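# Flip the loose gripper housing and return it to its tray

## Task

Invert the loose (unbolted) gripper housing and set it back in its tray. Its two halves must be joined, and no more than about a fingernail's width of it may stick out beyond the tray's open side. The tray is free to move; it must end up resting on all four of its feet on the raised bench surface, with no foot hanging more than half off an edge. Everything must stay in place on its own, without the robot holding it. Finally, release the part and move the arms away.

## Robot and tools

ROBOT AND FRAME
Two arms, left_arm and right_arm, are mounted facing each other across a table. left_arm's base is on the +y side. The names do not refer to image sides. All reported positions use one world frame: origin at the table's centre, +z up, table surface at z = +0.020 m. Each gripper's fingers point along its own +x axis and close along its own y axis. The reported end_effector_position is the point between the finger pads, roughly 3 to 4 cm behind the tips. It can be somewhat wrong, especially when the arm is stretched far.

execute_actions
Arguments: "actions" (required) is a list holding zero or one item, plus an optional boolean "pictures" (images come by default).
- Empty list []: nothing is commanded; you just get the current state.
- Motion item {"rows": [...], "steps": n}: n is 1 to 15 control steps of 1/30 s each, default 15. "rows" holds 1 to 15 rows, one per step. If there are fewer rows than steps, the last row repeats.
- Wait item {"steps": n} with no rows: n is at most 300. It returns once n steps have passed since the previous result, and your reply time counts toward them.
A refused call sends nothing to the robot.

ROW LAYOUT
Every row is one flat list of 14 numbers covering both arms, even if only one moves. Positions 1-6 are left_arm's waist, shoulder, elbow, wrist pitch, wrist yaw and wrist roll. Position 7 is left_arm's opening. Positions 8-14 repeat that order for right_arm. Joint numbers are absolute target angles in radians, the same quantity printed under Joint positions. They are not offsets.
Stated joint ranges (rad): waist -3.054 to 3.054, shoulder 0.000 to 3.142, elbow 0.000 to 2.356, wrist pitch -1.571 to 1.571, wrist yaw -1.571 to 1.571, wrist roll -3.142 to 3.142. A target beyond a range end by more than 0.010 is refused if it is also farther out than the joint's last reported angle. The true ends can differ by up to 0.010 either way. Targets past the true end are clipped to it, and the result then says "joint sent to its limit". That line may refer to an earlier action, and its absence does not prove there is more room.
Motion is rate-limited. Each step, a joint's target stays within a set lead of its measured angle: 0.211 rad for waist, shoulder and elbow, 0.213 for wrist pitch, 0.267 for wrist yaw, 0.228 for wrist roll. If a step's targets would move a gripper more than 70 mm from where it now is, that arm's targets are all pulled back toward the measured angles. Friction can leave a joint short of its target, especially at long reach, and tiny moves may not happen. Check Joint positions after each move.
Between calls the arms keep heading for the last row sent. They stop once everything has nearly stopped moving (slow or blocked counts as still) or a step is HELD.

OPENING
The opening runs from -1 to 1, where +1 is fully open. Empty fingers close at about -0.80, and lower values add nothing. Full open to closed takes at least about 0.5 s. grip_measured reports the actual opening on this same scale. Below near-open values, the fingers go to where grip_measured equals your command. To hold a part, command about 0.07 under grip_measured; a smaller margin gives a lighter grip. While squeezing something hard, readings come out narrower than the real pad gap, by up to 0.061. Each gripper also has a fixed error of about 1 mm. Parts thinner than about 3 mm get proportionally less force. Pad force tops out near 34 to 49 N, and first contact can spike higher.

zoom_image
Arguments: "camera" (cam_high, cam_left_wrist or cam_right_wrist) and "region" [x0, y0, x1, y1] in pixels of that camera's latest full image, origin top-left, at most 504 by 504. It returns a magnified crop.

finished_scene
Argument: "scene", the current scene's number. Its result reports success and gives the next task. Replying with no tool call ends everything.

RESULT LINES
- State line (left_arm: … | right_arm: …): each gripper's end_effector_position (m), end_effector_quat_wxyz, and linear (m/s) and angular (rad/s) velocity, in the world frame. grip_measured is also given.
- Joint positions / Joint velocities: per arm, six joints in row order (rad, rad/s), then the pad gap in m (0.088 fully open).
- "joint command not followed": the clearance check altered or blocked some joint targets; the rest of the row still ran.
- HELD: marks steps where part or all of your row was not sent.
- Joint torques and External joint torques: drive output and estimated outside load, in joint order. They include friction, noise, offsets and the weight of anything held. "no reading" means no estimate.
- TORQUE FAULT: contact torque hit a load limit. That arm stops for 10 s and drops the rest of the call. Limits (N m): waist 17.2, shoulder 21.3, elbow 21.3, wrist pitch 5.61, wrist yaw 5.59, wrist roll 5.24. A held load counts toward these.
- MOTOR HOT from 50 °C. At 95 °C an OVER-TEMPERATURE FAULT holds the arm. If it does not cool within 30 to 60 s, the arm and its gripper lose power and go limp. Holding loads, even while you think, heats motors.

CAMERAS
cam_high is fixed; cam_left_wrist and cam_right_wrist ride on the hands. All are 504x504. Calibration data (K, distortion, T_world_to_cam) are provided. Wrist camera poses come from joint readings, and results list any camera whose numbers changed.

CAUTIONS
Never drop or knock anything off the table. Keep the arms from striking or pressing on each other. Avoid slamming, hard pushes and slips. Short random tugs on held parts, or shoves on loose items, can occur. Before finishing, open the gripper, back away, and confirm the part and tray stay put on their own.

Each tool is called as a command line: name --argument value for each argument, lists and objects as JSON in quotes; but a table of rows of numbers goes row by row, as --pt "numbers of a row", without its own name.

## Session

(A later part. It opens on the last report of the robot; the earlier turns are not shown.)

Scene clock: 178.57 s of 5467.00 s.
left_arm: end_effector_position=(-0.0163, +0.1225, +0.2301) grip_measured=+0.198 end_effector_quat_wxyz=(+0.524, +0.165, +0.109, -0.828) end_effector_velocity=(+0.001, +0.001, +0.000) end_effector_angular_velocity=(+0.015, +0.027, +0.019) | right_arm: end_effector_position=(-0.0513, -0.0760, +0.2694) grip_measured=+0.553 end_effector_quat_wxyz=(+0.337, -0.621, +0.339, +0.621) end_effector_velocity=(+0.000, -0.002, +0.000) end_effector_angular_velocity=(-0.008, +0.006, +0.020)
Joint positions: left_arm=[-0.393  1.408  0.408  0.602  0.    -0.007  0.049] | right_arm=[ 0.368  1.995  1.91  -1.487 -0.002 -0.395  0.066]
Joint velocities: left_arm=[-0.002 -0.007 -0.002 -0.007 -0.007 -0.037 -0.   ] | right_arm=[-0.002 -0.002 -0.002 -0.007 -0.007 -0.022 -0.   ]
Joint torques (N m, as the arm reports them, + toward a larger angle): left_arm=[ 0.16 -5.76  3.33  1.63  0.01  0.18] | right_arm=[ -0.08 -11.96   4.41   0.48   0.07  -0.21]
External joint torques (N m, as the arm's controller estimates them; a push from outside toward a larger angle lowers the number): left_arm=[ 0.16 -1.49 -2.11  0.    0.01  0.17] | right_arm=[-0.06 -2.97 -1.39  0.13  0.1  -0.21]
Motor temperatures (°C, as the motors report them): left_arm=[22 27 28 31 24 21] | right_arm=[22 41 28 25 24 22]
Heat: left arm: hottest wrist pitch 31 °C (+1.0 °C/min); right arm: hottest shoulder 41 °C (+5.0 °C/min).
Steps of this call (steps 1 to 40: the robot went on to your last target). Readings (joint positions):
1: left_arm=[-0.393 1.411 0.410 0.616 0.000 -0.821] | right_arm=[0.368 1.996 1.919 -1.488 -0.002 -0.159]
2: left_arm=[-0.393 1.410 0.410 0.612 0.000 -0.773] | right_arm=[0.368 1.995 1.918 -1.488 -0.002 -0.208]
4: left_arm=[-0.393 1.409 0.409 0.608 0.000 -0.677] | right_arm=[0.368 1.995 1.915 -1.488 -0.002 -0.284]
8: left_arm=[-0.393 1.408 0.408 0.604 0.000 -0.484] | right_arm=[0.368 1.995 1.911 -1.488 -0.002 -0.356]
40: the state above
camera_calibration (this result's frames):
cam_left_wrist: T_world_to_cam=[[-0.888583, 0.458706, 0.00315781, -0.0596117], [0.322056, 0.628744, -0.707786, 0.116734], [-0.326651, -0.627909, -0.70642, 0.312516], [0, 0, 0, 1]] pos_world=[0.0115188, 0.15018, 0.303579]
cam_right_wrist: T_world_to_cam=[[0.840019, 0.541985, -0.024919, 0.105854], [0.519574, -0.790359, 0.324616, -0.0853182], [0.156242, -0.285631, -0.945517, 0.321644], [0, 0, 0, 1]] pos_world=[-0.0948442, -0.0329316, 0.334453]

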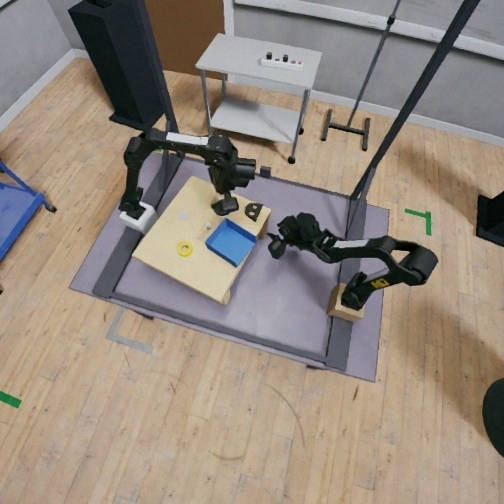

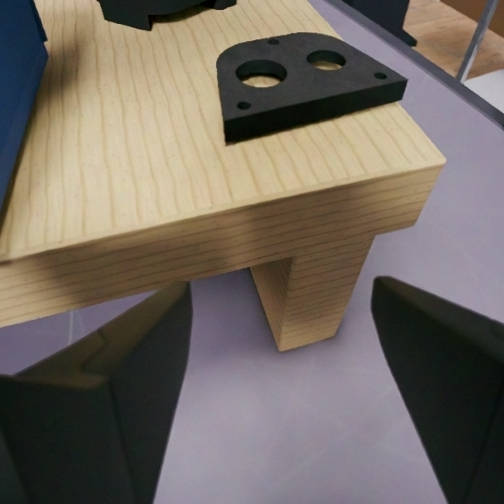

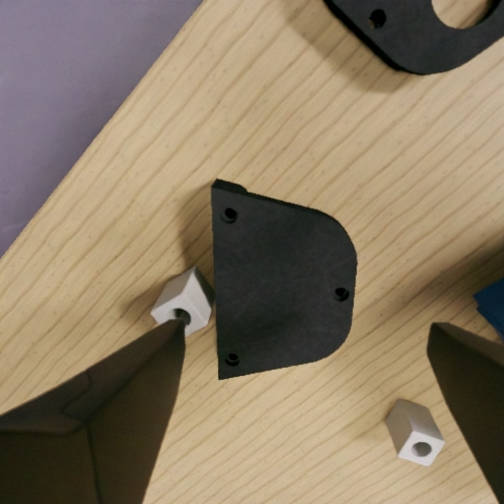

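execute_actions --actions '[{"rows":[[-0.39,1.4,0.4,0.8,0,0,0.2,0.404,2.12,2.042,-1.5,0,-0.37,0.43]]}]' --pictures false

execute_actions --actions '[{"rows":[[-0.39,1.4,0.4,0.8,0,0,0.2,0.404,2.085,1.865,-1.35,0,-0.37,0.43]]}]' --pictures false

execute_actions --actions '[{"steps":20}]'

Scene clock: 188.67 s of 5467.00 s.
left_arm: end_effector_position=(-0.0209, +0.1127, +0.2690) grip_measured=+0.198 end_effector_quat_wxyz=(+0.532, +0.087, +0.059, -0.841) end_effector_velocity=(+0.002, -0.002, +0.008) end_effector_angular_velocity=(-0.038, +0.005, +0.018) | right_arm: end_effector_position=(-0.0691, -0.0538, +0.2624) grip_measured=+0.435 end_effector_quat_wxyz=(+0.336, -0.621, +0.331, +0.626) end_effector_velocity=(-0.001, +0.005, +0.011) end_effector_angular_velocity=(+0.034, +0.015, +0.005)
Joint positions: left_arm=[-0.393  1.403  0.402  0.792  0.    -0.007  0.049] | right_arm=[ 0.401  2.096  2.032 -1.497 -0.002 -0.376  0.06 ]
Joint velocities: left_arm=[-0.002 -0.002 -0.002  0.037 -0.022  0.007 -0.   ] | right_arm=[-0.002 -0.002  0.042 -0.007 -0.007 -0.007 -0.001]
Joint torques (N m, as the arm reports them, + toward a larger angle): left_arm=[ 0.24 -5.29  4.    2.27 -0.02  0.15] | right_arm=[ 0.22 -8.58  6.03  0.13  0.05  0.22]
External joint torques (N m, as the arm's controller estimates them; a push from outside toward a larger angle lowers the number): left_arm=[ 0.23 -1.   -1.5   0.59 -0.01  0.14] | right_arm=[ 0.2   1.16  0.23 -0.22  0.09  0.22]
Motor temperatures (°C, as the motors report them): left_arm=[22 27 28 31 24 21] | right_arm=[22 42 28 25 24 22]
Heat: left arm: hottest wrist pitch 31 °C (+1.0 °C/min); right arm: hottest shoulder 42 °C (+5.0 °C/min).
Steps of this call (steps 1 to 15: the robot went on to your last target; steps 16 to 90: nothing new was sent; then 6.60 s passed at rest; steps 91 to 105: all 15 steps of this action). Readings (joint positions):
91: left_arm=[-0.393 1.408 0.406 0.624 0.000 -0.007] | right_arm=[0.369 2.003 1.921 -1.494 -0.002 -0.395]
92: left_arm=[-0.393 1.408 0.402 0.663 0.000 -0.007] | right_arm=[0.372 2.017 1.946 -1.497 -0.002 -0.393]
94: left_arm=[-0.393 1.406 0.401 0.725 0.000 -0.007] | right_arm=[0.384 2.046 1.988 -1.490 -0.002 -0.386]
98: left_arm=[-0.393 1.403 0.402 0.769 0.000 -0.007] | right_arm=[0.400 2.083 2.017 -1.495 -0.002 -0.379]
105: the state above

Scene clock: 189.17 s of 5467.00 s.
left_arm: end_effector_position=(-0.0210, +0.1125, +0.2699) grip_measured=+0.198 end_effector_quat_wxyz=(+0.532, +0.085, +0.057, -0.841) end_effector_velocity=(+0.000, +0.000, +0.001) end_effector_angular_velocity=(-0.010, -0.005, +0.003) | right_arm: end_effector_position=(-0.0693, -0.0530, +0.2271) grip_measured=+0.433 end_effector_quat_wxyz=(+0.335, -0.622, +0.333, +0.625) end_effector_velocity=(+0.001, -0.004, -0.008) end_effector_angular_velocity=(-0.013, +0.005, +0.005)
Joint positions: left_arm=[-0.393  1.403  0.402  0.796  0.    -0.007  0.049] | right_arm=[ 0.401  2.087  1.877 -1.356 -0.002 -0.375  0.06 ]
Joint velocities: left_arm=[-0.002 -0.002 -0.002  0.007 -0.007  0.007 -0.   ] | right_arm=[-0.002 -0.007 -0.042  0.022 -0.007 -0.007 -0.   ]
Joint torques (N m, as the arm reports them, + toward a larger angle): left_arm=[ 0.21 -5.1   4.05  2.21 -0.04  0.16] | right_arm=[  0.26 -11.3    4.47   0.5    0.05   0.21]
External joint torques (N m, as the arm's controller estimates them; a push from outside toward a larger angle lowers the number): left_arm=[ 0.19 -0.82 -1.45  0.5  -0.04  0.15] | right_arm=[ 0.26 -1.39 -1.53  0.12  0.09  0.21]
Motor temperatures (°C, as the motors report them): left_arm=[22 27 28 31 24 21] | right_arm=[22 42 28 25 24 22]
Heat: left arm: hottest wrist pitch 31 °C (+1.0 °C/min); right arm: hottest shoulder 42 °C (+5.1 °C/min).
Steps of this call (steps 1 to 15: all 15 steps of this action). Readings (joint positions):
1: left_arm=[-0.393 1.403 0.402 0.794 0.000 -0.007] | right_arm=[0.401 2.096 2.017 -1.478 -0.002 -0.376]
2: left_arm=[-0.393 1.403 0.402 0.795 0.000 -0.007] | right_arm=[0.401 2.089 1.989 -1.445 -0.002 -0.375]
4: left_arm=[-0.393 1.403 0.402 0.795 0.000 -0.007] | right_arm=[0.401 2.086 1.944 -1.409 -0.002 -0.375]
8: left_arm=[-0.393 1.403 0.402 0.796 0.000 -0.007] | right_arm=[0.401 2.087 1.890 -1.374 -0.002 -0.375]
15: the state above

Scene clock: 189.83 s of 5467.00 s.
left_arm: end_effector_position=(-0.0210, +0.1125, +0.2699) grip_measured=+0.198 end_effector_quat_wxyz=(+0.532, +0.085, +0.057, -0.841) end_effector_velocity=(+0.000, +0.001, -0.003) end_effector_angular_velocity=(+0.013, -0.000, +0.006) | right_arm: end_effector_position=(-0.0693, -0.0528, +0.2265) grip_measured=+0.433 end_effector_quat_wxyz=(+0.335, -0.621, +0.333, +0.625) end_effector_velocity=(-0.004, -0.003, +0.000) end_effector_angular_velocity=(-0.012, +0.020, +0.010)
Joint positions: left_arm=[-0.393  1.403  0.402  0.796  0.    -0.007  0.049] | right_arm=[ 0.401  2.087  1.875 -1.352 -0.002 -0.375  0.06 ]
Joint velocities: left_arm=[-0.002  0.002 -0.002 -0.007 -0.007 -0.007 -0.   ] | right_arm=[ 0.002 -0.002 -0.002 -0.007 -0.022 -0.007 -0.   ]
Joint torques (N m, as the arm reports them, + toward a larger angle): left_arm=[ 0.27 -5.22  3.95  2.21 -0.04  0.16] | right_arm=[  0.27 -11.19   4.43   0.48   0.06   0.18]
External joint torques (N m, as the arm's controller estimates them; a push from outside toward a larger angle lowers the number): left_arm=[ 0.24 -0.96 -1.53  0.51 -0.03  0.15] | right_arm=[ 0.19 -1.4  -1.48  0.13  0.1   0.18]
Motor temperatures (°C, as the motors report them): left_arm=[22 27 28 31 24 21] | right_arm=[22 42 28 25 24 22]
Heat: left arm: hottest wrist pitch 31 °C (+1.0 °C/min); right arm: hottest shoulder 42 °C (+5.0 °C/min).
Steps of this call (steps 1 to 15: the robot went on to your last target; steps 16 to 20: nothing new was sent). Readings (joint positions):
1: left_arm=[-0.393 1.403 0.402 0.796 0.000 -0.007] | right_arm=[0.401 2.087 1.876 -1.355 -0.002 -0.375]
2: left_arm=[-0.393 1.403 0.402 0.796 0.000 -0.007] | right_arm=[0.401 2.087 1.876 -1.354 -0.002 -0.375]
4: left_arm=[-0.393 1.403 0.402 0.796 0.000 -0.007] | right_arm=[0.401 2.087 1.876 -1.353 -0.002 -0.375]
8: left_arm=[-0.393 1.403 0.402 0.796 0.000 -0.007] | right_arm=[0.401 2.087 1.875 -1.353 -0.002 -0.375]
20: the state above
All arms were judged still, so your last target was given up. Only a new action makes them travel on or press farther. Fingers that are still opening or closing keep moving.
camera_calibration (this result's frames):
cam_left_wrist: T_world_to_cam=[[-0.88855, 0.458766, -0.00362595, -0.0575481], [0.258352, 0.49382, -0.830299, 0.199607], [-0.379122, -0.738699, -0.557307, 0.303957], [0, 0, 0, 1]] pos_world=[0.0125338, 0.152364, 0.334922]
cam_right_wrist: T_world_to_cam=[[0.832458, 0.553653, -0.0219727, 0.10673], [0.530908, -0.785654, 0.317624, -0.0410871], [0.15859, -0.276074, -0.947962, 0.29176], [0, 0, 0, 1]] pos_world=[-0.113305, -0.0108245, 0.291973]

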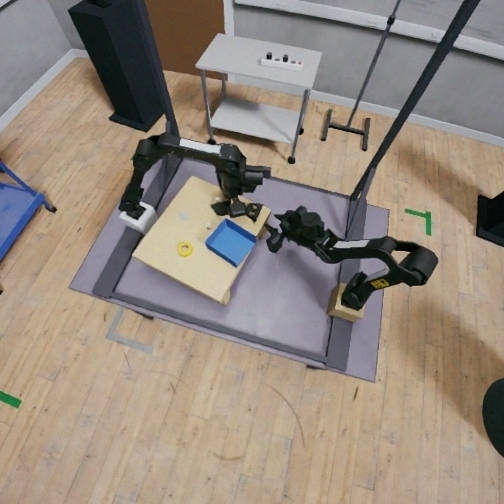

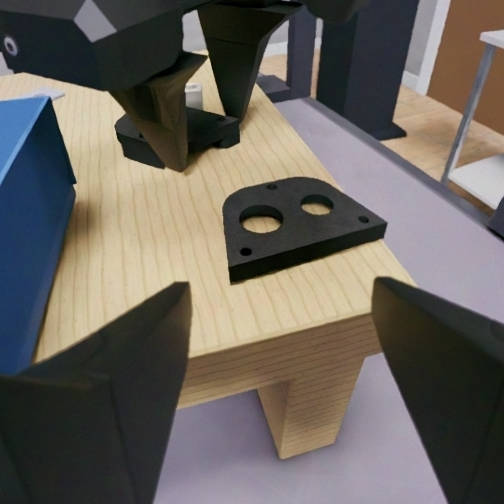

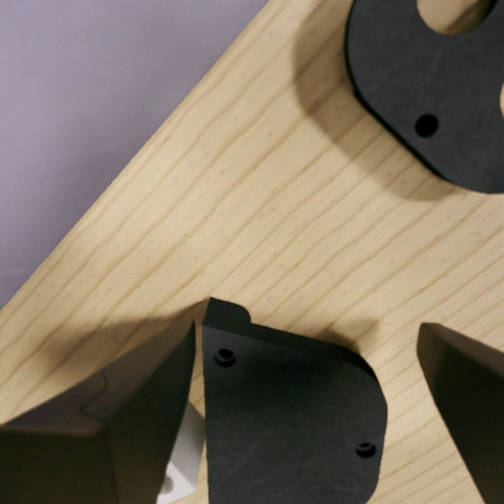

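execute_actions --actions '[{"rows":[[-0.39,1.4,0.4,0.8,0,0,0.2,0.404,2.085,1.828,-1.317,0,-0.37,0.43]]}]' --pictures false

execute_actions --actions '[{"rows":[[-0.39,1.4,0.4,0.8,0,0,0.2,0.39,2.035,1.765,-1.298,0,-0.385,0.43]]}]' --pictures false

execute_actions --actions '[{"rows":[[-0.39,1.4,0.4,0.8,0,0,0.2,0.378,1.987,1.698,-1.278,0,-0.395,0.43]]}]' --pictures false

execute_actions --actions '[{"steps":15}]'

Scene clock: 194.87 s of 5467.00 s.
left_arm: end_effector_position=(-0.0210, +0.1125, +0.2699) grip_measured=+0.198 end_effector_quat_wxyz=(+0.532, +0.085, +0.057, -0.841) end_effector_velocity=(-0.001, +0.002, -0.005) end_effector_angular_velocity=(+0.035, +0.022, +0.007) | right_arm: end_effector_position=(-0.0691, -0.0536, +0.2173) grip_measured=+0.433 end_effector_quat_wxyz=(+0.334, -0.622, +0.334, +0.624) end_effector_velocity=(+0.001, -0.003, -0.001) end_effector_angular_velocity=(-0.013, +0.005, +0.020)
Joint positions: left_arm=[-0.393  1.403  0.402  0.796  0.    -0.007  0.049] | right_arm=[ 0.401  2.087  1.838 -1.32  -0.002 -0.375  0.06 ]
Joint velocities: left_arm=[-0.007 -0.002 -0.002 -0.022 -0.007 -0.037 -0.   ] | right_arm=[-0.002 -0.002 -0.007 -0.007 -0.007 -0.022 -0.   ]
Joint torques (N m, as the arm reports them, + toward a larger angle): left_arm=[ 0.25 -5.22  3.91  2.23 -0.02  0.2 ] | right_arm=[  0.26 -11.28   4.55   0.45   0.05   0.2 ]
External joint torques (N m, as the arm's controller estimates them; a push from outside toward a larger angle lowers the number): left_arm=[ 0.28 -0.97 -1.53  0.55 -0.02  0.2 ] | right_arm=[ 0.26 -1.5  -1.36  0.1   0.09  0.2 ]
Motor temperatures (°C, as the motors report them): left_arm=[22 27 28 32 24 21] | right_arm=[22 43 28 25 24 22]
Heat: left arm: hottest wrist pitch 32 °C (+2.0 °C/min); right arm: hottest shoulder 43 °C (+6.0 °C/min).
Steps of this call (steps 1 to 90: nothing new was sent; then 1.53 s passed at rest; steps 91 to 105: all 15 steps of this action). Readings (joint positions):
91: left_arm=[-0.393 1.403 0.402 0.796 0.000 -0.007] | right_arm=[0.401 2.087 1.870 -1.347 -0.002 -0.375]
92: left_arm=[-0.393 1.403 0.402 0.796 0.000 -0.007] | right_arm=[0.401 2.087 1.864 -1.340 -0.002 -0.375]
94: left_arm=[-0.393 1.403 0.402 0.796 0.000 -0.007] | right_arm=[0.401 2.087 1.853 -1.331 -0.002 -0.375]
98: left_arm=[-0.393 1.403 0.402 0.796 0.000 -0.007] | right_arm=[0.401 2.087 1.841 -1.324 -0.002 -0.375]
105: the state above

Scene clock: 195.37 s of 5467.00 s.
left_arm: end_effector_position=(-0.0210, +0.1125, +0.2699) grip_measured=+0.198 end_effector_quat_wxyz=(+0.532, +0.085, +0.057, -0.841) end_effector_velocity=(+0.002, -0.001, -0.000) end_effector_angular_velocity=(+0.000, +0.006, +0.011) | right_arm: end_effector_position=(-0.0643, -0.0624, +0.2157) grip_measured=+0.433 end_effector_quat_wxyz=(+0.333, -0.623, +0.336, +0.623) end_effector_velocity=(+0.000, -0.002, -0.002) end_effector_angular_velocity=(-0.007, +0.021, -0.000)
Joint positions: left_arm=[-0.393  1.403  0.402  0.796  0.    -0.007  0.049] | right_arm=[ 0.394  2.051  1.777 -1.3   -0.002 -0.38   0.06 ]
Joint velocities: left_arm=[ 0.002  0.002 -0.002  0.007 -0.007 -0.007 -0.   ] | right_arm=[-0.007 -0.007 -0.017  0.007 -0.022 -0.007 -0.   ]
Joint torques (N m, as the arm reports them, + toward a larger angle): left_arm=[ 0.22 -5.19  3.95  2.21  0.    0.21] | right_arm=[ -0.27 -12.35   4.4    0.46   0.03  -0.18]
External joint torques (N m, as the arm's controller estimates them; a push from outside toward a larger angle lowers the number): left_arm=[ 0.19 -0.92 -1.58  0.49  0.01  0.2 ] | right_arm=[-0.23 -2.97 -1.45  0.12  0.07 -0.18]
Motor temperatures (°C, as the motors report them): left_arm=[22 27 28 32 24 21] | right_arm=[22 43 27 25 24 22]
Heat: left arm: hottest wrist pitch 32 °C (+2.0 °C/min); right arm: hottest shoulder 43 °C (+6.1 °C/min).
Steps of this call (steps 1 to 15: all 15 steps of this action). Readings (joint positions):
1: left_arm=[-0.393 1.403 0.402 0.796 0.000 -0.007] | right_arm=[0.401 2.085 1.831 -1.314 -0.002 -0.375]
2: left_arm=[-0.393 1.403 0.402 0.796 0.000 -0.007] | right_arm=[0.401 2.078 1.819 -1.309 -0.002 -0.375]
4: left_arm=[-0.393 1.403 0.402 0.796 0.000 -0.007] | right_arm=[0.399 2.065 1.801 -1.306 -0.002 -0.375]
8: left_arm=[-0.393 1.403 0.402 0.796 0.000 -0.007] | right_arm=[0.395 2.055 1.784 -1.303 -0.002 -0.378]
15: the state above

Scene clock: 195.87 s of 5467.00 s.
left_arm: end_effector_position=(-0.0210, +0.1125, +0.2699) grip_measured=+0.198 end_effector_quat_wxyz=(+0.532, +0.085, +0.057, -0.841) end_effector_velocity=(-0.001, +0.002, -0.000) end_effector_angular_velocity=(+0.000, +0.006, +0.001) | right_arm: end_effector_position=(-0.0569, -0.0728, +0.2156) grip_measured=+0.433 end_effector_quat_wxyz=(+0.334, -0.623, +0.337, +0.622) end_effector_velocity=(+0.002, -0.001, +0.001) end_effector_angular_velocity=(+0.009, -0.006, +0.005)
Joint positions: left_arm=[-0.393  1.403  0.402  0.796  0.    -0.007  0.049] | right_arm=[ 0.381  2.004  1.709 -1.28  -0.002 -0.39   0.06 ]
Joint velocities: left_arm=[-0.007 -0.002 -0.007  0.007 -0.007 -0.007 -0.   ] | right_arm=[-0.002 -0.012 -0.012  0.007  0.007 -0.007 -0.   ]
Joint torques (N m, as the arm reports them, + toward a larger angle): left_arm=[ 0.2  -5.24  4.02  2.23 -0.05  0.19] | right_arm=[ -0.15 -12.03   4.4    0.44   0.05  -0.17]
External joint torques (N m, as the arm's controller estimates them; a push from outside toward a larger angle lowers the number): left_arm=[ 0.21 -0.93 -1.51  0.51 -0.05  0.18] | right_arm=[-0.14 -2.95 -1.47  0.09  0.08 -0.17]
Motor temperatures (°C, as the motors report them): left_arm=[22 27 28 32 24 21] | right_arm=[22 43 27 25 24 22]
Heat: left arm: hottest wrist pitch 32 °C (+2.0 °C/min); right arm: hottest shoulder 43 °C (+6.0 °C/min).
Steps of this call (steps 1 to 15: all 15 steps of this action). Readings (joint positions):
1: left_arm=[-0.393 1.403 0.402 0.796 0.000 -0.007] | right_arm=[0.394 2.046 1.769 -1.294 -0.002 -0.381]
2: left_arm=[-0.393 1.403 0.402 0.796 0.000 -0.007] | right_arm=[0.392 2.036 1.756 -1.288 -0.002 -0.384]
4: left_arm=[-0.393 1.403 0.402 0.796 0.000 -0.007] | right_arm=[0.388 2.019 1.734 -1.288 -0.002 -0.386]
8: left_arm=[-0.393 1.403 0.402 0.796 0.000 -0.007] | right_arm=[0.381 2.007 1.717 -1.283 -0.002 -0.389]
15: the state above

Scene clock: 196.37 s of 5467.00 s.
left_arm: end_effector_position=(-0.0210, +0.1125, +0.2699) grip_measured=+0.198 end_effector_quat_wxyz=(+0.532, +0.085, +0.057, -0.841) end_effector_velocity=(+0.000, +0.000, +0.001) end_effector_angular_velocity=(-0.004, +0.008, +0.006) | right_arm: end_effector_position=(-0.0568, -0.0731, +0.2156) grip_measured=+0.433 end_effector_quat_wxyz=(+0.334, -0.623, +0.337, +0.622) end_effector_velocity=(+0.000, -0.002, +0.000) end_effector_angular_velocity=(-0.009, +0.006, +0.005)
Joint positions: left_arm=[-0.393  1.403  0.402  0.796  0.    -0.007  0.049] | right_arm=[ 0.381  2.003  1.708 -1.28  -0.002 -0.39   0.06 ]
Joint velocities: left_arm=[-0.002 -0.002 -0.002  0.007 -0.007 -0.007 -0.   ] | right_arm=[-0.002 -0.002 -0.002 -0.007 -0.007 -0.007 -0.   ]
Joint torques (N m, as the arm reports them, + toward a larger angle): left_arm=[ 0.17 -5.15  3.98  2.19 -0.04  0.18] | right_arm=[ -0.17 -12.07   4.44   0.46   0.04  -0.2 ]
External joint torques (N m, as the arm's controller estimates them; a push from outside toward a larger angle lowers the number): left_arm=[ 0.17 -0.86 -1.51  0.48 -0.03  0.17] | right_arm=[-0.17 -2.95 -1.42  0.13  0.07 -0.2 ]
Motor temperatures (°C, as the motors report them): left_arm=[22 27 28 32 24 21] | right_arm=[22 43 27 25 24 22]
Heat: left arm: hottest wrist pitch 32 °C (+2.0 °C/min); right arm: hottest shoulder 43 °C (+6.1 °C/min).
Steps of this call (steps 1 to 15: the robot went on to your last target). Readings (joint positions):
1: left_arm=[-0.393 1.403 0.402 0.796 0.000 -0.007] | right_arm=[0.381 2.004 1.709 -1.280 -0.002 -0.390]
2: left_arm=[-0.393 1.403 0.402 0.796 0.000 -0.007] | right_arm=[0.381 2.004 1.709 -1.280 -0.002 -0.390]
4: left_arm=[-0.393 1.403 0.402 0.796 0.000 -0.007] | right_arm=[0.381 2.003 1.708 -1.280 -0.002 -0.390]
8: left_arm=[-0.393 1.403 0.402 0.796 0.000 -0.007] | right_arm=[0.381 2.003 1.708 -1.280 -0.002 -0.390]
15: the state above
All arms were judged still, so your last target was given up. Only a new action makes them travel on or press farther. Fingers that are still opening or closing keep moving.
camera_calibration (this result's frames):
cam_left_wrist: T_world_to_cam=[[-0.88855, 0.458766, -0.00362595, -0.0575481], [0.258352, 0.49382, -0.830299, 0.199607], [-0.379122, -0.738699, -0.557307, 0.303957], [0, 0, 0, 1]] pos_world=[0.0125338, 0.152364, 0.334922]
cam_right_wrist: T_world_to_cam=[[0.835674, 0.548624, -0.0257176, 0.107965], [0.525574, -0.785215, 0.327428, -0.062608], [0.159441, -0.287139, -0.944526, 0.272386], [0, 0, 0, 1]] pos_world=[-0.100748, -0.03018, 0.280552]

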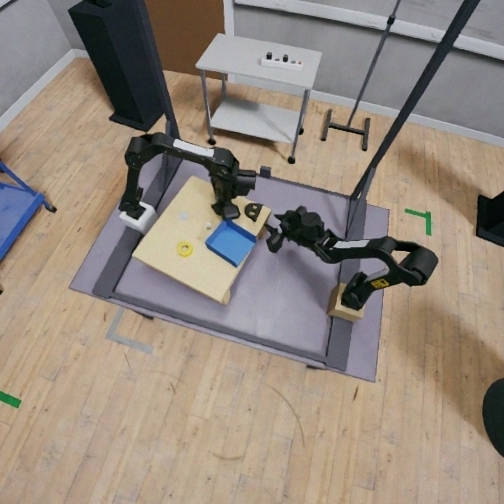

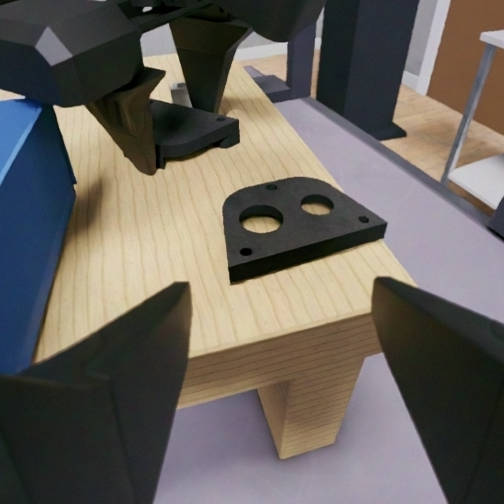

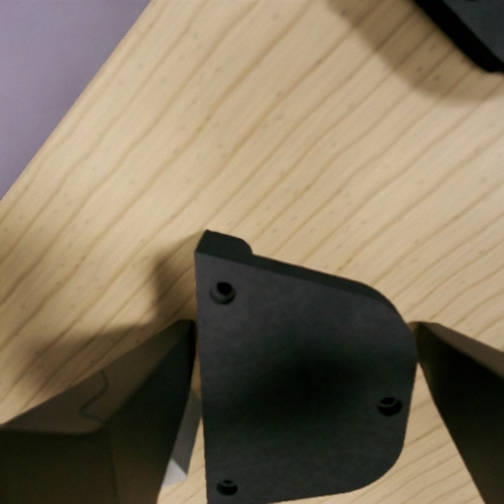

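execute_actions --actions '[{"rows":[[-0.39,1.4,0.4,0.8,0,0,0.2,0.381,2.0,1.708,-1.28,0,-0.39,0.33],[-0.39,1.4,0.4,0.8,0,0,0.2,0.381,2.0,1.708,-1.28,0,-0.39,0.27],[-0.39,1.4,0.4,0.8,0,0,0.2,0.381,2.0,1.708,-1.28,0,-0.39,0.2],[-0.39,1.4,0.4,0.8,0,0,0.2,0.381,2.0,1.708,-1.28,0,-0.39,0.14]]}]' --pictures false

execute_actions --actions '[{"rows":[[-0.37,1.5,0.45,1.05,0,1.57,0.2,0.4,1.89,1.905,-1.57,0,-0.39,0.14]]}]' --pictures false

execute_actions --actions '[{"rows":[[-0.37,1.5,0.45,1.05,0,1.57,0.2,0.55,1.89,1.905,-1.57,0,-2.37,0.14]]}]' --pictures false

execute_actions --actions '[{"steps":30}]' --pictures false

execute_actions --actions '[{"rows":[[-0.37,1.87,0.893,0.984,0,1.57,0.2,0.55,1.89,1.905,-1.57,0,-2.37,0.14]]}]' --pictures false

execute_actions --actions '[{"steps":25}]'

Scene clock: 210.70 s of 5467.00 s.
left_arm: end_effector_position=(-0.0210, +0.1125, +0.2699) grip_measured=+0.198 end_effector_quat_wxyz=(+0.532, +0.085, +0.057, -0.841) end_effector_velocity=(-0.002, +0.001, +0.001) end_effector_angular_velocity=(-0.003, +0.011, -0.008) | right_arm: end_effector_position=(-0.0568, -0.0731, +0.2156) grip_measured=+0.198 end_effector_quat_wxyz=(+0.334, -0.623, +0.337, +0.622) end_effector_velocity=(+0.001, +0.001, +0.000) end_effector_angular_velocity=(+0.006, +0.009, -0.000)
Joint positions: left_arm=[-0.393  1.403  0.402  0.796  0.    -0.007  0.049] | right_arm=[ 0.381  2.003  1.708 -1.28  -0.002 -0.39   0.049]
Joint velocities: left_arm=[-0.002 -0.002 -0.002  0.007  0.007 -0.007 -0.   ] | right_arm=[-0.007 -0.002 -0.002  0.007 -0.007 -0.007 -0.   ]
Joint torques (N m, as the arm reports them, + toward a larger angle): left_arm=[ 0.32 -5.24  3.93  2.24 -0.01  0.16] | right_arm=[  0.09 -10.72   5.64   0.29   0.06  -0.01]
External joint torques (N m, as the arm's controller estimates them; a push from outside toward a larger angle lowers the number): left_arm=[ 0.34 -0.93 -1.58  0.53 -0.02  0.15] | right_arm=[ 0.21 -1.64 -0.21 -0.04  0.08 -0.01]
Motor temperatures (°C, as the motors report them): left_arm=[22 26 28 33 24 21] | right_arm=[22 44 27 25 24 22]
Heat: left arm: hottest wrist pitch 33 °C (+2.0 °C/min); right arm: hottest shoulder 44 °C (+5.1 °C/min).
Steps of this call (steps 1 to 90: nothing new was sent; then 10.83 s passed at rest; steps 91 to 105: all 15 steps of this action). Readings (joint positions):
91: left_arm=[-0.393 1.403 0.402 0.796 0.000 -0.007] | right_arm=[0.381 2.003 1.708 -1.280 -0.002 -0.390]
92: left_arm=[-0.393 1.403 0.402 0.796 0.000 -0.007] | right_arm=[0.381 2.003 1.708 -1.280 -0.002 -0.390]
94: left_arm=[-0.393 1.403 0.402 0.796 0.000 -0.007] | right_arm=[0.381 2.003 1.708 -1.280 -0.002 -0.390]
98: left_arm=[-0.393 1.403 0.402 0.796 0.000 -0.007] | right_arm=[0.381 2.003 1.708 -1.280 -0.002 -0.390]
105: the state above

Scene clock: 211.20 s of 5467.00 s.
left_arm: end_effector_position=(-0.0219, +0.0925, +0.3045) grip_measured=+0.198 end_effector_quat_wxyz=(+0.507, +0.192, -0.285, -0.790) end_effector_velocity=(-0.002, +0.001, +0.008) end_effector_angular_velocity=(-0.619, -1.272, -0.030) | right_arm: end_effector_position=(-0.0566, -0.1037, +0.3038) grip_measured=+0.198 end_effector_quat_wxyz=(+0.336, -0.619, +0.325, +0.631) end_effector_velocity=(+0.001, -0.015, -0.000) end_effector_angular_velocity=(-0.066, -0.007, +0.010)
Joint positions: left_arm=[-0.373  1.493  0.438  1.041  0.     0.703  0.049] | right_arm=[ 0.397  1.887  1.899 -1.56  -0.002 -0.39   0.049]
Joint velocities: left_arm=[-0.002  0.007 -0.002  0.051  0.007  1.414  0.   ] | right_arm=[ 0.002 -0.002 -0.002 -0.066 -0.007 -0.007 -0.   ]
Joint torques (N m, as the arm reports them, + toward a larger angle): left_arm=[ 0.21 -4.68  5.19  2.27 -0.03  0.1 ] | right_arm=[ 0.24 -8.66  5.9   0.08  0.04 -0.02]
External joint torques (N m, as the arm's controller estimates them; a push from outside toward a larger angle lowers the number): left_arm=[ 0.23  0.1  -0.12  0.54 -0.04  0.13] | right_arm=[ 0.2  -0.52  0.1  -0.33  0.08 -0.02]
Motor temperatures (°C, as the motors report them): left_arm=[22 26 28 33 24 21] | right_arm=[22 44 27 25 24 22]
Heat: left arm: hottest wrist pitch 33 °C (+2.0 °C/min); right arm: hottest shoulder 44 °C (+5.0 °C/min).
Steps of this call (steps 1 to 15: all 15 steps of this action). Readings (joint positions):
1: left_arm=[-0.391 1.413 0.402 0.826 0.000 0.027] | right_arm=[0.381 2.000 1.722 -1.301 -0.002 -0.390]
2: left_arm=[-0.387 1.431 0.404 0.875 0.000 0.078] | right_arm=[0.382 2.000 1.747 -1.342 -0.002 -0.390]
4: left_arm=[-0.380 1.461 0.419 0.945 0.000 0.174] | right_arm=[0.387 1.985 1.796 -1.417 -0.002 -0.390]
8: left_arm=[-0.375 1.481 0.436 1.013 0.000 0.366] | right_arm=[0.395 1.915 1.872 -1.515 -0.002 -0.390]
15: the state above

Scene clock: 211.70 s of 5467.00 s.
left_arm: end_effector_position=(-0.0220, +0.0924, +0.3053) grip_measured=+0.198 end_effector_quat_wxyz=(+0.409, +0.357, -0.545, -0.639) end_effector_velocity=(-0.001, +0.001, +0.002) end_effector_angular_velocity=(-0.486, -1.059, -0.011) | right_arm: end_effector_position=(-0.1059, -0.1195, +0.3042) grip_measured=+0.198 end_effector_quat_wxyz=(+0.045, -0.704, +0.034, +0.708) end_effector_velocity=(+0.001, -0.002, +0.000) end_effector_angular_velocity=(+0.004, -0.033, +1.445)
Joint positions: left_arm=[-0.373  1.494  0.438  1.046  0.     1.419  0.049] | right_arm=[ 0.545  1.887  1.901 -1.567 -0.    -1.102  0.049]
Joint velocities: left_arm=[-0.007 -0.002 -0.002  0.007 -0.007  1.165 -0.   ] | right_arm=[ 0.002 -0.002 -0.002 -0.007  0.007 -1.443 -0.   ]
Joint torques (N m, as the arm reports them, + toward a larger angle): left_arm=[ 0.27 -4.6   5.05  2.27  0.01  0.13] | right_arm=[ 0.33 -8.97  5.87  0.1  -0.03 -0.2 ]
External joint torques (N m, as the arm's controller estimates them; a push from outside toward a larger angle lowers the number): left_arm=[ 0.28  0.2  -0.3   0.54  0.    0.17] | right_arm=[ 0.28 -0.88  0.2  -0.23  0.03 -0.2 ]
Motor temperatures (°C, as the motors report them): left_arm=[22 26 28 33 24 21] | right_arm=[22 44 27 25 24 22]
Heat: left arm: hottest wrist pitch 33 °C (+2.0 °C/min); right arm: hottest shoulder 44 °C (+5.1 °C/min).
Steps of this call (steps 1 to 15: all 15 steps of this action). Readings (joint positions):
1: left_arm=[-0.373 1.493 0.438 1.042 0.000 0.751] | right_arm=[0.403 1.887 1.899 -1.561 0.003 -0.420]
2: left_arm=[-0.373 1.493 0.438 1.043 0.000 0.799] | right_arm=[0.423 1.887 1.899 -1.562 0.006 -0.471]
4: left_arm=[-0.373 1.494 0.438 1.044 0.000 0.895] | right_arm=[0.481 1.887 1.901 -1.564 0.004 -0.568]
8: left_arm=[-0.373 1.494 0.438 1.046 0.000 1.087] | right_arm=[0.543 1.887 1.901 -1.567 -0.000 -0.763]
15: the state above

Scene clock: 212.70 s of 5467.00 s.
left_arm: end_effector_position=(-0.0220, +0.0923, +0.3053) grip_measured=+0.198 end_effector_quat_wxyz=(+0.382, +0.385, -0.590, -0.598) end_effector_velocity=(+0.002, -0.000, +0.002) end_effector_angular_velocity=(-0.004, +0.009, +0.020) | right_arm: end_effector_position=(-0.1067, -0.1199, +0.3042) grip_measured=+0.198 end_effector_quat_wxyz=(+0.372, +0.599, +0.384, -0.596) end_effector_velocity=(-0.002, -0.003, +0.000) end_effector_angular_velocity=(-0.013, +0.015, +0.196)
Joint positions: left_arm=[-0.373  1.495  0.438  1.047  0.     1.563  0.049] | right_arm=[ 0.547  1.887  1.901 -1.568 -0.    -2.341  0.049]
Joint velocities: left_arm=[-0.002 -0.002 -0.002  0.007 -0.022 -0.007 -0.   ] | right_arm=[-0.002 -0.002 -0.002 -0.007 -0.022 -0.198 -0.   ]
Joint torques (N m, as the arm reports them, + toward a larger angle): left_arm=[ 0.32 -4.7   5.01  2.22 -0.03  0.11] | right_arm=[ 0.28 -9.09  5.83  0.02 -0.01 -0.2 ]
External joint torques (N m, as the arm's controller estimates them; a push from outside toward a larger angle lowers the number): left_arm=[ 0.29  0.09 -0.33  0.49 -0.03  0.17] | right_arm=[ 0.32 -1.06  0.22 -0.25  0.03 -0.19]
Motor temperatures (°C, as the motors report them): left_arm=[22 26 28 33 24 21] | right_arm=[22 44 27 25 24 22]
Heat: left arm: hottest wrist pitch 33 °C (+2.0 °C/min); right arm: hottest shoulder 44 °C (+5.1 °C/min).
Steps of this call (steps 1 to 30: the robot went on to your last target). Readings (joint positions):
1: left_arm=[-0.373 1.494 0.438 1.046 0.000 1.452] | right_arm=[0.545 1.887 1.901 -1.567 -0.000 -1.150]
2: left_arm=[-0.373 1.495 0.438 1.046 0.000 1.478] | right_arm=[0.545 1.887 1.901 -1.568 -0.000 -1.199]
4: left_arm=[-0.373 1.495 0.438 1.046 0.000 1.513] | right_arm=[0.546 1.887 1.901 -1.568 -0.000 -1.296]
8: left_arm=[-0.373 1.495 0.438 1.047 0.000 1.546] | right_arm=[0.547 1.887 1.901 -1.568 -0.000 -1.489]
30: the state above

Scene clock: 213.20 s of 5467.00 s.
left_arm: end_effector_position=(-0.0584, +0.0126, +0.2901) grip_measured=+0.198 end_effector_quat_wxyz=(+0.366, +0.407, -0.574, -0.608) end_effector_velocity=(-0.001, -0.006, -0.004) end_effector_angular_velocity=(+0.037, +0.004, +0.031) | right_arm: end_effector_position=(-0.1067, -0.1199, +0.3042) grip_measured=+0.198 end_effector_quat_wxyz=(+0.379, +0.594, +0.391, -0.592) end_effector_velocity=(+0.001, -0.002, +0.000) end_effector_angular_velocity=(-0.004, -0.009, -0.005)
Joint positions: left_arm=[-0.379  1.809  0.785  0.948 -0.017  1.561  0.049] | right_arm=[ 0.547  1.887  1.901 -1.568 -0.    -2.364  0.049]
Joint velocities: left_arm=[-0.007  0.012  0.032 -0.051 -0.037 -0.022 -0.   ] | right_arm=[ 0.002 -0.002 -0.002 -0.007  0.007  0.007 -0.   ]
Joint torques (N m, as the arm reports them, + toward a larger angle): left_arm=[ 0.79 -0.59 13.04  5.    0.57  0.2 ] | right_arm=[ 0.25 -8.97  5.81  0.02 -0.01 -0.17]
External joint torques (N m, as the arm's controller estimates them; a push from outside toward a larger angle lowers the number): left_arm=[0.74 6.4  7.58 3.26 0.55 0.25] | right_arm=[ 0.18 -0.96  0.19 -0.26  0.03 -0.17]
Motor temperatures (°C, as the motors report them): left_arm=[22 26 28 33 24 21] | right_arm=[22 44 27 25 24 22]
Heat: left arm: hottest wrist pitch 33 °C (+2.0 °C/min); right arm: hottest shoulder 44 °C (+5.0 °C/min).
Steps of this call (steps 1 to 15: all 15 steps of this action). Readings (joint positions):
1: left_arm=[-0.373 1.516 0.456 1.043 0.000 1.563] | right_arm=[0.547 1.887 1.901 -1.568 -0.000 -2.346]
2: left_arm=[-0.373 1.555 0.494 1.031 0.000 1.563] | right_arm=[0.547 1.887 1.901 -1.568 -0.000 -2.351]
4: left_arm=[-0.373 1.652 0.592 1.010 0.000 1.563] | right_arm=[0.547 1.887 1.901 -1.568 -0.000 -2.356]
8: left_arm=[-0.374 1.796 0.757 0.973 -0.006 1.561] | right_arm=[0.547 1.887 1.901 -1.568 -0.000 -2.362]
15: the state above

Scene clock: 214.03 s of 5467.00 s.
left_arm: end_effector_position=(-0.0587, +0.0119, +0.2896) grip_measured=+0.198 end_effector_quat_wxyz=(+0.366, +0.409, -0.573, -0.609) end_effector_velocity=(+0.003, +0.001, -0.003) end_effector_angular_velocity=(+0.013, +0.000, +0.020) | right_arm: end_effector_position=(-0.1067, -0.1199, +0.3042) grip_measured=+0.198 end_effector_quat_wxyz=(+0.380, +0.594, +0.391, -0.592) end_effector_velocity=(+0.004, -0.004, +0.000) end_effector_angular_velocity=(-0.018, -0.015, +0.005)
Joint positions: left_arm=[-0.38   1.811  0.789  0.943 -0.02   1.561  0.049] | right_arm=[ 0.547  1.887  1.901 -1.568 -0.    -2.365  0.049]
Joint velocities: left_arm=[-0.002 -0.002 -0.007 -0.007 -0.022 -0.007 -0.   ] | right_arm=[-0.002 -0.002 -0.002 -0.022  0.007 -0.007 -0.   ]
Joint torques (N m, as the arm reports them, + toward a larger angle): left_arm=[ 0.98 -0.27 13.56  5.31  0.7   0.19] | right_arm=[ 0.27 -8.92  5.84  0.01 -0.02 -0.18]
External joint torques (N m, as the arm's controller estimates them; a push from outside toward a larger angle lowers the number): left_arm=[0.96 6.89 8.13 3.59 0.69 0.25] | right_arm=[ 0.27 -0.92  0.25 -0.25  0.01 -0.18]
Motor temperatures (°C, as the motors report them): left_arm=[22 26 29 34 24 21] | right_arm=[22 44 27 25 24 22]
Heat: left arm: hottest wrist pitch 34 °C (+3.0 °C/min); right arm: hottest shoulder 44 °C (+5.0 °C/min).
Steps of this call (steps 1 to 15: the robot went on to your last target; steps 16 to 25: nothing new was sent). Readings (joint positions):
1: left_arm=[-0.379 1.809 0.786 0.947 -0.017 1.561] | right_arm=[0.547 1.887 1.901 -1.568 -0.000 -2.364]
2: left_arm=[-0.379 1.809 0.787 0.946 -0.018 1.561] | right_arm=[0.547 1.887 1.901 -1.568 -0.000 -2.364]
4: left_arm=[-0.380 1.810 0.788 0.945 -0.019 1.561] | right_arm=[0.547 1.887 1.901 -1.568 -0.000 -2.365]
8: left_arm=[-0.380 1.811 0.789 0.943 -0.020 1.561] | right_arm=[0.547 1.887 1.901 -1.568 -0.000 -2.365]
25: the state above
All arms were judged still, so your last target was given up. Only a new action makes them travel on or press farther. Fingers that are still opening or closing keep moving.
camera_calibration (this result's frames):
cam_left_wrist: T_world_to_cam=[[0.05217, 0.0974289, -0.993874, 0.301493], [0.998399, -0.0268496, 0.0497755, 0.0701035], [-0.0218355, -0.99488, -0.0986737, 0.117488], [0, 0, 0, 1]] pos_world=[-0.0831548, 0.0893946, 0.30775]
cam_right_wrist: T_world_to_cam=[[-0.913383, 0.406963, -0.0105964, -0.030596], [0.380218, 0.86208, 0.335041, 0.0774669], [0.145484, 0.301992, -0.942144, 0.418982], [0, 0, 0, 1]] pos_world=[-0.118356, -0.180861, 0.368463]

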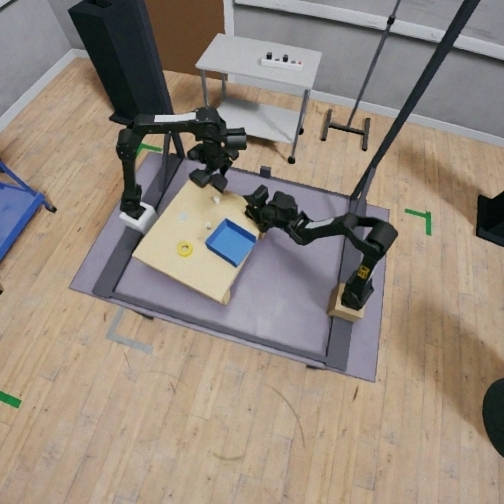

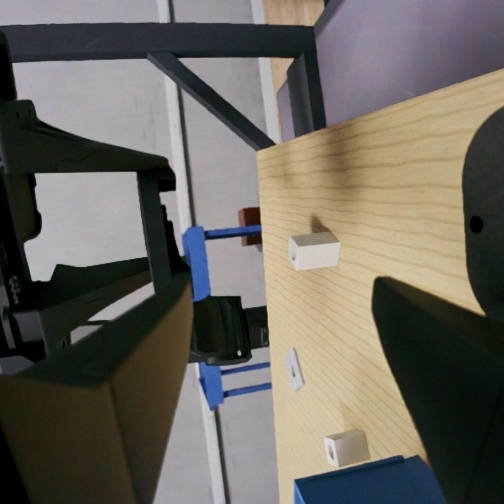

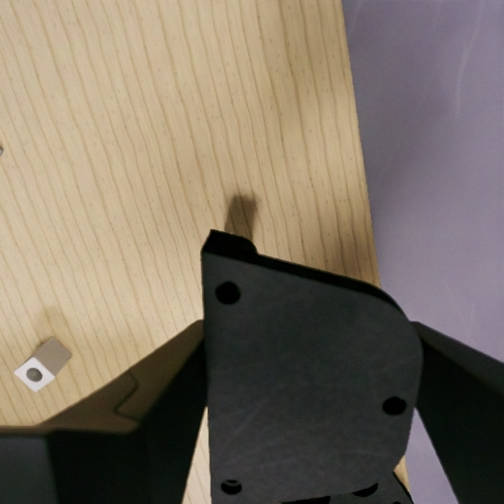

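execute_actions --actions '[{"rows":[[-0.37,1.4,0.6,0.8,0,1.57,0.2,0.4,1.75,2.22,-1.57,0,-3.13,0.14]]}]' --pictures false

execute_actions --actions '[{"rows":[[-0.095,1.2,1.3,-0.2,0,1.57,0.2,0.05,1.75,2.22,-1.57,0,-3.13,0.14]]}]' --pictures false

execute_actions --actions '[{"steps":20}]' --pictures false

execute_actions --actions '[{"rows":[[-0.095,1.545,1.735,-0.656,0,1.57,0.2,0.05,1.75,2.22,-1.57,0,-3.13,0.14]]}]' --pictures false

execute_actions --actions '[{"steps":25}]'

Scene clock: 226.00 s of 5467.00 s.
left_arm: end_effector_position=(-0.0299, +0.0727, +0.3554) grip_measured=+0.198 end_effector_quat_wxyz=(+0.388, +0.382, -0.592, -0.595) end_effector_velocity=(+0.008, +0.018, -0.042) end_effector_angular_velocity=(+0.117, -0.044, +0.005) | right_arm: end_effector_position=(-0.0613, -0.1000, +0.4365) grip_measured=+0.198 end_effector_quat_wxyz=(+0.361, +0.566, +0.633, -0.385) end_effector_velocity=(+0.009, +0.001, +0.031) end_effector_angular_velocity=(+0.225, -0.540, +1.135)
Joint positions: left_arm=[-0.372  1.42   0.618  0.806 -0.004  1.563  0.049] | right_arm=[ 0.407  1.745  2.208 -1.568 -0.002 -2.966  0.049]
Joint velocities: left_arm=[-0.002 -0.046 -0.105 -0.066 -0.007 -0.007  0.   ] | right_arm=[-0.027 -0.012  0.095 -0.007 -0.007 -1.297  0.   ]
Joint torques (N m, as the arm reports them, + toward a larger angle): left_arm=[ 0.16 -6.61  4.    1.76  0.12  0.11] | right_arm=[-0.16 -6.69  4.66  1.    0.08 -0.12]
External joint torques (N m, as the arm's controller estimates them; a push from outside toward a larger angle lowers the number): left_arm=[ 0.18 -1.67 -2.08  0.06  0.11  0.16] | right_arm=[-0.16 -1.8   0.3   0.    0.08 -0.11]
Motor temperatures (°C, as the motors report them): left_arm=[22 26 37 47 24 21] | right_arm=[22 42 28 25 24 22]
Heat: left arm: hottest wrist pitch 47 °C (+16.2 °C/min); right arm: hottest shoulder 42 °C (+2.0 °C/min).
Steps of this call (steps 1 to 90: nothing new was sent; then 8.47 s passed at rest; steps 91 to 105: all 15 steps of this action). Readings (joint positions):
91: left_arm=[-0.380 1.786 0.772 0.937 -0.016 1.561] | right_arm=[0.544 1.884 1.912 -1.572 -0.001 -2.386]
92: left_arm=[-0.378 1.761 0.754 0.920 -0.006 1.563] | right_arm=[0.532 1.884 1.933 -1.571 -0.002 -2.418]
94: left_arm=[-0.374 1.683 0.701 0.868 -0.004 1.563] | right_arm=[0.497 1.873 1.984 -1.569 -0.002 -2.479]
98: left_arm=[-0.372 1.524 0.638 0.825 -0.004 1.563] | right_arm=[0.438 1.817 2.106 -1.569 -0.002 -2.630]
105: the state above

Scene clock: 226.50 s of 5467.00 s.
left_arm: end_effector_position=(+0.0707, +0.0538, +0.5074) grip_measured=+0.198 end_effector_quat_wxyz=(+0.487, +0.422, -0.564, -0.517) end_effector_velocity=(+0.088, +0.038, +0.378) end_effector_angular_velocity=(-0.121, +0.031, +0.214) | right_arm: end_effector_position=(+0.0613, -0.0938, +0.4374) grip_measured=+0.198 end_effector_quat_wxyz=(+0.340, +0.643, +0.559, -0.398) end_effector_velocity=(+0.018, -0.004, +0.001) end_effector_angular_velocity=(-0.002, +0.003, -0.018)
Joint positions: left_arm=[-0.119  1.23   1.013  0.33   0.003  1.563  0.049] | right_arm=[ 0.062  1.746  2.213 -1.568  0.001 -3.122  0.049]
Joint velocities: left_arm=[ 0.193 -0.164  1.287 -1.326 -0.022 -0.007 -0.   ] | right_arm=[-0.061 -0.002  0.002 -0.007 -0.022 -0.037  0.   ]
Joint torques (N m, as the arm reports them, + toward a larger angle): left_arm=[-0.15 -6.38  6.76  1.8  -0.14  0.07] | right_arm=[-0.09 -7.23  5.65  0.96 -0.02 -0.14]
External joint torques (N m, as the arm's controller estimates them; a push from outside toward a larger angle lowers the number): left_arm=[ 0.07 -1.79 -0.09  0.1  -0.18  0.12] | right_arm=[-0.14 -0.66  0.47 -0.06 -0.01 -0.14]
Motor temperatures (°C, as the motors report them): left_arm=[22 26 37 47 24 21] | right_arm=[22 42 28 25 24 22]
Heat: left arm: hottest wrist pitch 47 °C (+16.0 °C/min); right arm: hottest shoulder 42 °C (+2.0 °C/min).
Steps of this call (steps 1 to 15: all 15 steps of this action). Readings (joint positions):
1: left_arm=[-0.366 1.411 0.622 0.785 0.002 1.563] | right_arm=[0.396 1.745 2.211 -1.568 -0.008 -3.003]
2: left_arm=[-0.349 1.399 0.630 0.756 0.004 1.563] | right_arm=[0.363 1.745 2.211 -1.568 -0.011 -3.030]
4: left_arm=[-0.302 1.367 0.660 0.713 0.004 1.563] | right_arm=[0.273 1.746 2.211 -1.568 -0.007 -3.067]
8: left_arm=[-0.212 1.298 0.759 0.610 0.004 1.563] | right_arm=[0.114 1.746 2.212 -1.568 0.001 -3.105]
15: the state above

Scene clock: 227.17 s of 5467.00 s.
left_arm: end_effector_position=(+0.0820, +0.0726, +0.5318) grip_measured=+0.198 end_effector_quat_wxyz=(+0.434, +0.487, -0.509, -0.562) end_effector_velocity=(+0.003, +0.004, -0.001) end_effector_angular_velocity=(+0.028, +0.002, +0.010) | right_arm: end_effector_position=(+0.0646, -0.0942, +0.4375) grip_measured=+0.198 end_effector_quat_wxyz=(+0.339, +0.645, +0.557, -0.398) end_effector_velocity=(-0.000, -0.000, +0.001) end_effector_angular_velocity=(+0.008, +0.002, +0.007)
Joint positions: left_arm=[-0.098  1.2    1.285 -0.19   0.003  1.563  0.049] | right_arm=[ 0.053  1.746  2.214 -1.568  0.001 -3.125  0.049]
Joint velocities: left_arm=[ 0.002 -0.007  0.017 -0.051 -0.007 -0.007  0.   ] | right_arm=[-0.002 -0.007 -0.007  0.007 -0.007 -0.007 -0.   ]
Joint torques (N m, as the arm reports them, + toward a larger angle): left_arm=[ 0.38 -4.67  6.13  1.74 -0.11  0.14] | right_arm=[-0.22 -7.3   5.89  0.97 -0.02 -0.21]
External joint torques (N m, as the arm's controller estimates them; a push from outside toward a larger angle lowers the number): left_arm=[ 0.37 -0.75 -0.42  0.03 -0.13  0.19] | right_arm=[-0.23 -0.77  0.71 -0.06 -0.03 -0.21]
Motor temperatures (°C, as the motors report them): left_arm=[22 26 37 47 24 21] | right_arm=[22 42 28 25 24 22]
Heat: left arm: hottest wrist pitch 47 °C (+16.3 °C/min); right arm: hottest shoulder 42 °C (+1.0 °C/min).
Steps of this call (steps 1 to 20: the robot went on to your last target). Readings (joint positions):
1: left_arm=[-0.113 1.225 1.057 0.284 0.003 1.563] | right_arm=[0.061 1.746 2.213 -1.568 0.001 -3.122]
2: left_arm=[-0.109 1.221 1.100 0.239 0.003 1.563] | right_arm=[0.059 1.746 2.214 -1.568 0.001 -3.123]
4: left_arm=[-0.104 1.214 1.181 0.151 0.003 1.563] | right_arm=[0.056 1.746 2.214 -1.568 0.001 -3.124]
8: left_arm=[-0.101 1.195 1.265 -0.025 0.003 1.563] | right_arm=[0.054 1.746 2.214 -1.568 0.001 -3.125]
20: the state above

Scene clock: 227.67 s of 5467.00 s.
left_arm: end_effector_position=(+0.0738, +0.0177, +0.4970) grip_measured=+0.198 end_effector_quat_wxyz=(+0.329, +0.569, -0.415, -0.629) end_effector_velocity=(-0.002, +0.016, +0.071) end_effector_angular_velocity=(-0.090, +0.010, -0.017) | right_arm: end_effector_position=(+0.0646, -0.0942, +0.4375) grip_measured=+0.198 end_effector_quat_wxyz=(+0.339, +0.645, +0.557, -0.398) end_effector_velocity=(-0.001, -0.002, -0.001) end_effector_angular_velocity=(-0.006, +0.011, -0.006)
Joint positions: left_arm=[-0.098  1.531  1.706 -0.634  0.003  1.564  0.049] | right_arm=[ 0.053  1.746  2.214 -1.568  0.001 -3.125  0.049]
Joint velocities: left_arm=[-0.007 -0.002  0.227 -0.139  0.007  0.007  0.   ] | right_arm=[-0.002 -0.002 -0.002 -0.007 -0.007  0.007  0.   ]
Joint torques (N m, as the arm reports them, + toward a larger angle): left_arm=[ 0.25 -5.49  5.54  1.43 -0.09  0.12] | right_arm=[-0.19 -7.4   5.74  0.97 -0.01 -0.2 ]
External joint torques (N m, as the arm's controller estimates them; a push from outside toward a larger angle lowers the number): left_arm=[ 0.31  0.03 -0.37 -0.03 -0.14  0.16] | right_arm=[-0.18 -0.83  0.55 -0.04 -0.02 -0.2 ]
Motor temperatures (°C, as the motors report them): left_arm=[22 26 37 47 24 21] | right_arm=[22 42 28 25 24 22]
Heat: left arm: hottest wrist pitch 47 °C (+16.2 °C/min); right arm: hottest shoulder 42 °C (+1.0 °C/min).
Steps of this call (steps 1 to 15: all 15 steps of this action). Readings (joint positions):
1: left_arm=[-0.098 1.221 1.309 -0.231 0.003 1.564] | right_arm=[0.053 1.746 2.214 -1.568 0.001 -3.125]
2: left_arm=[-0.098 1.255 1.355 -0.277 0.003 1.564] | right_arm=[0.053 1.746 2.214 -1.568 0.001 -3.125]
4: left_arm=[-0.098 1.342 1.457 -0.358 0.003 1.564] | right_arm=[0.053 1.746 2.214 -1.568 0.001 -3.125]
8: left_arm=[-0.098 1.487 1.609 -0.536 0.003 1.564] | right_arm=[0.053 1.746 2.214 -1.568 0.001 -3.125]
15: the state above

Scene clock: 228.50 s of 5467.00 s.
left_arm: end_effector_position=(+0.0737, +0.0173, +0.4961) grip_measured=+0.198 end_effector_quat_wxyz=(+0.325, +0.572, -0.411, -0.631) end_effector_velocity=(-0.002, -0.001, -0.001) end_effector_angular_velocity=(-0.003, -0.003, -0.012) | right_arm: end_effector_position=(+0.0646, -0.0942, +0.4375) grip_measured=+0.198 end_effector_quat_wxyz=(+0.339, +0.645, +0.557, -0.398) end_effector_velocity=(-0.003, -0.002, +0.001) end_effector_angular_velocity=(-0.001, +0.010, +0.027)
Joint positions: left_arm=[-0.098  1.54   1.722 -0.654  0.003  1.564  0.049] | right_arm=[ 0.053  1.746  2.214 -1.568  0.001 -3.125  0.049]
Joint velocities: left_arm=[-0.002  0.002 -0.002  0.007  0.007  0.007 -0.   ] | right_arm=[-0.002 -0.002  0.002 -0.007 -0.022 -0.022 -0.   ]
Joint torques (N m, as the arm reports them, + toward a larger angle): left_arm=[ 0.21 -6.3   6.14  1.59 -0.11  0.09] | right_arm=[-0.21 -7.35  5.7   0.97 -0.02 -0.19]
External joint torques (N m, as the arm's controller estimates them; a push from outside toward a larger angle lowers the number): left_arm=[ 0.22 -0.38 -0.08  0.03 -0.15  0.13] | right_arm=[-0.22 -0.75  0.47 -0.07 -0.03 -0.18]
Motor temperatures (°C, as the motors report them): left_arm=[22 26 37 46 24 21] | right_arm=[22 42 28 25 24 22]
Heat: left arm: hottest wrist pitch 46 °C (+15.2 °C/min); right arm: hottest shoulder 42 °C (+1.0 °C/min).
Steps of this call (steps 1 to 25: the robot went on to your last target). Readings (joint positions):
1: left_arm=[-0.098 1.531 1.712 -0.638 0.003 1.564] | right_arm=[0.053 1.746 2.214 -1.568 0.001 -3.125]
2: left_arm=[-0.098 1.531 1.717 -0.641 0.003 1.564] | right_arm=[0.053 1.746 2.214 -1.568 0.001 -3.125]
4: left_arm=[-0.098 1.532 1.720 -0.647 0.003 1.564] | right_arm=[0.053 1.746 2.214 -1.568 0.001 -3.125]
8: left_arm=[-0.098 1.538 1.720 -0.652 0.003 1.564] | right_arm=[0.053 1.746 2.214 -1.568 0.001 -3.125]
25: the state above
camera_calibration (this result's frames):
cam_left_wrist: T_world_to_cam=[[0.0817836, 0.475413, -0.875953, 0.43203], [0.964878, 0.182382, 0.189072, -0.142448], [0.249645, -0.86065, -0.4438, 0.295], [0, 0, 0, 1]] pos_world=[0.0284663, 0.074479, 0.536292]
cam_right_wrist: T_world_to_cam=[[-0.98682, 0.161267, -0.0133567, 0.0996439], [0.102946, 0.689338, 0.717088, -0.219935], [0.12485, 0.706262, -0.696854, 0.444028], [0, 0, 0, 1]] pos_world=[0.0655354, -0.17806, 0.468466]

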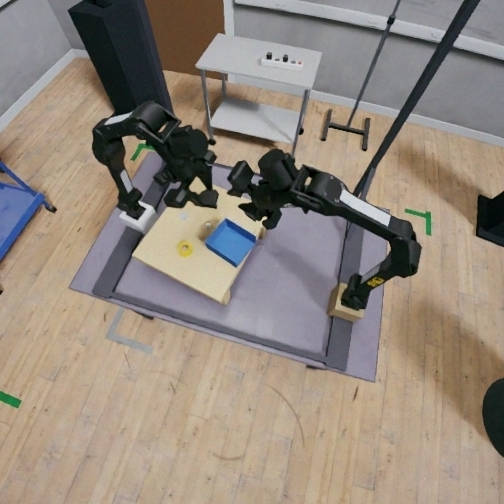

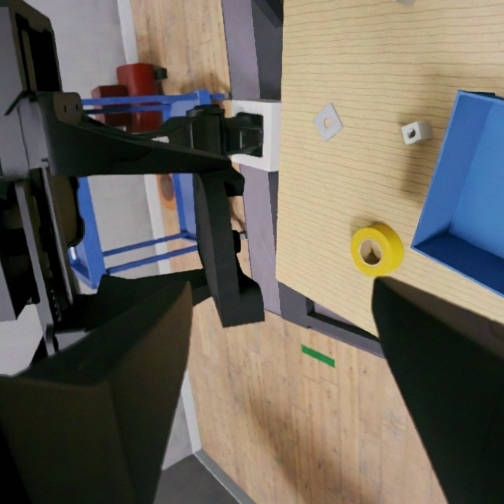

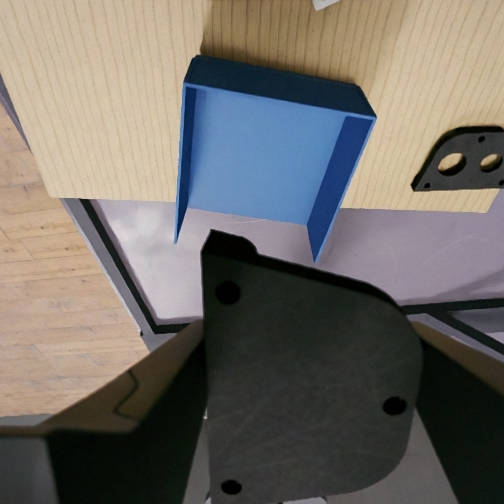

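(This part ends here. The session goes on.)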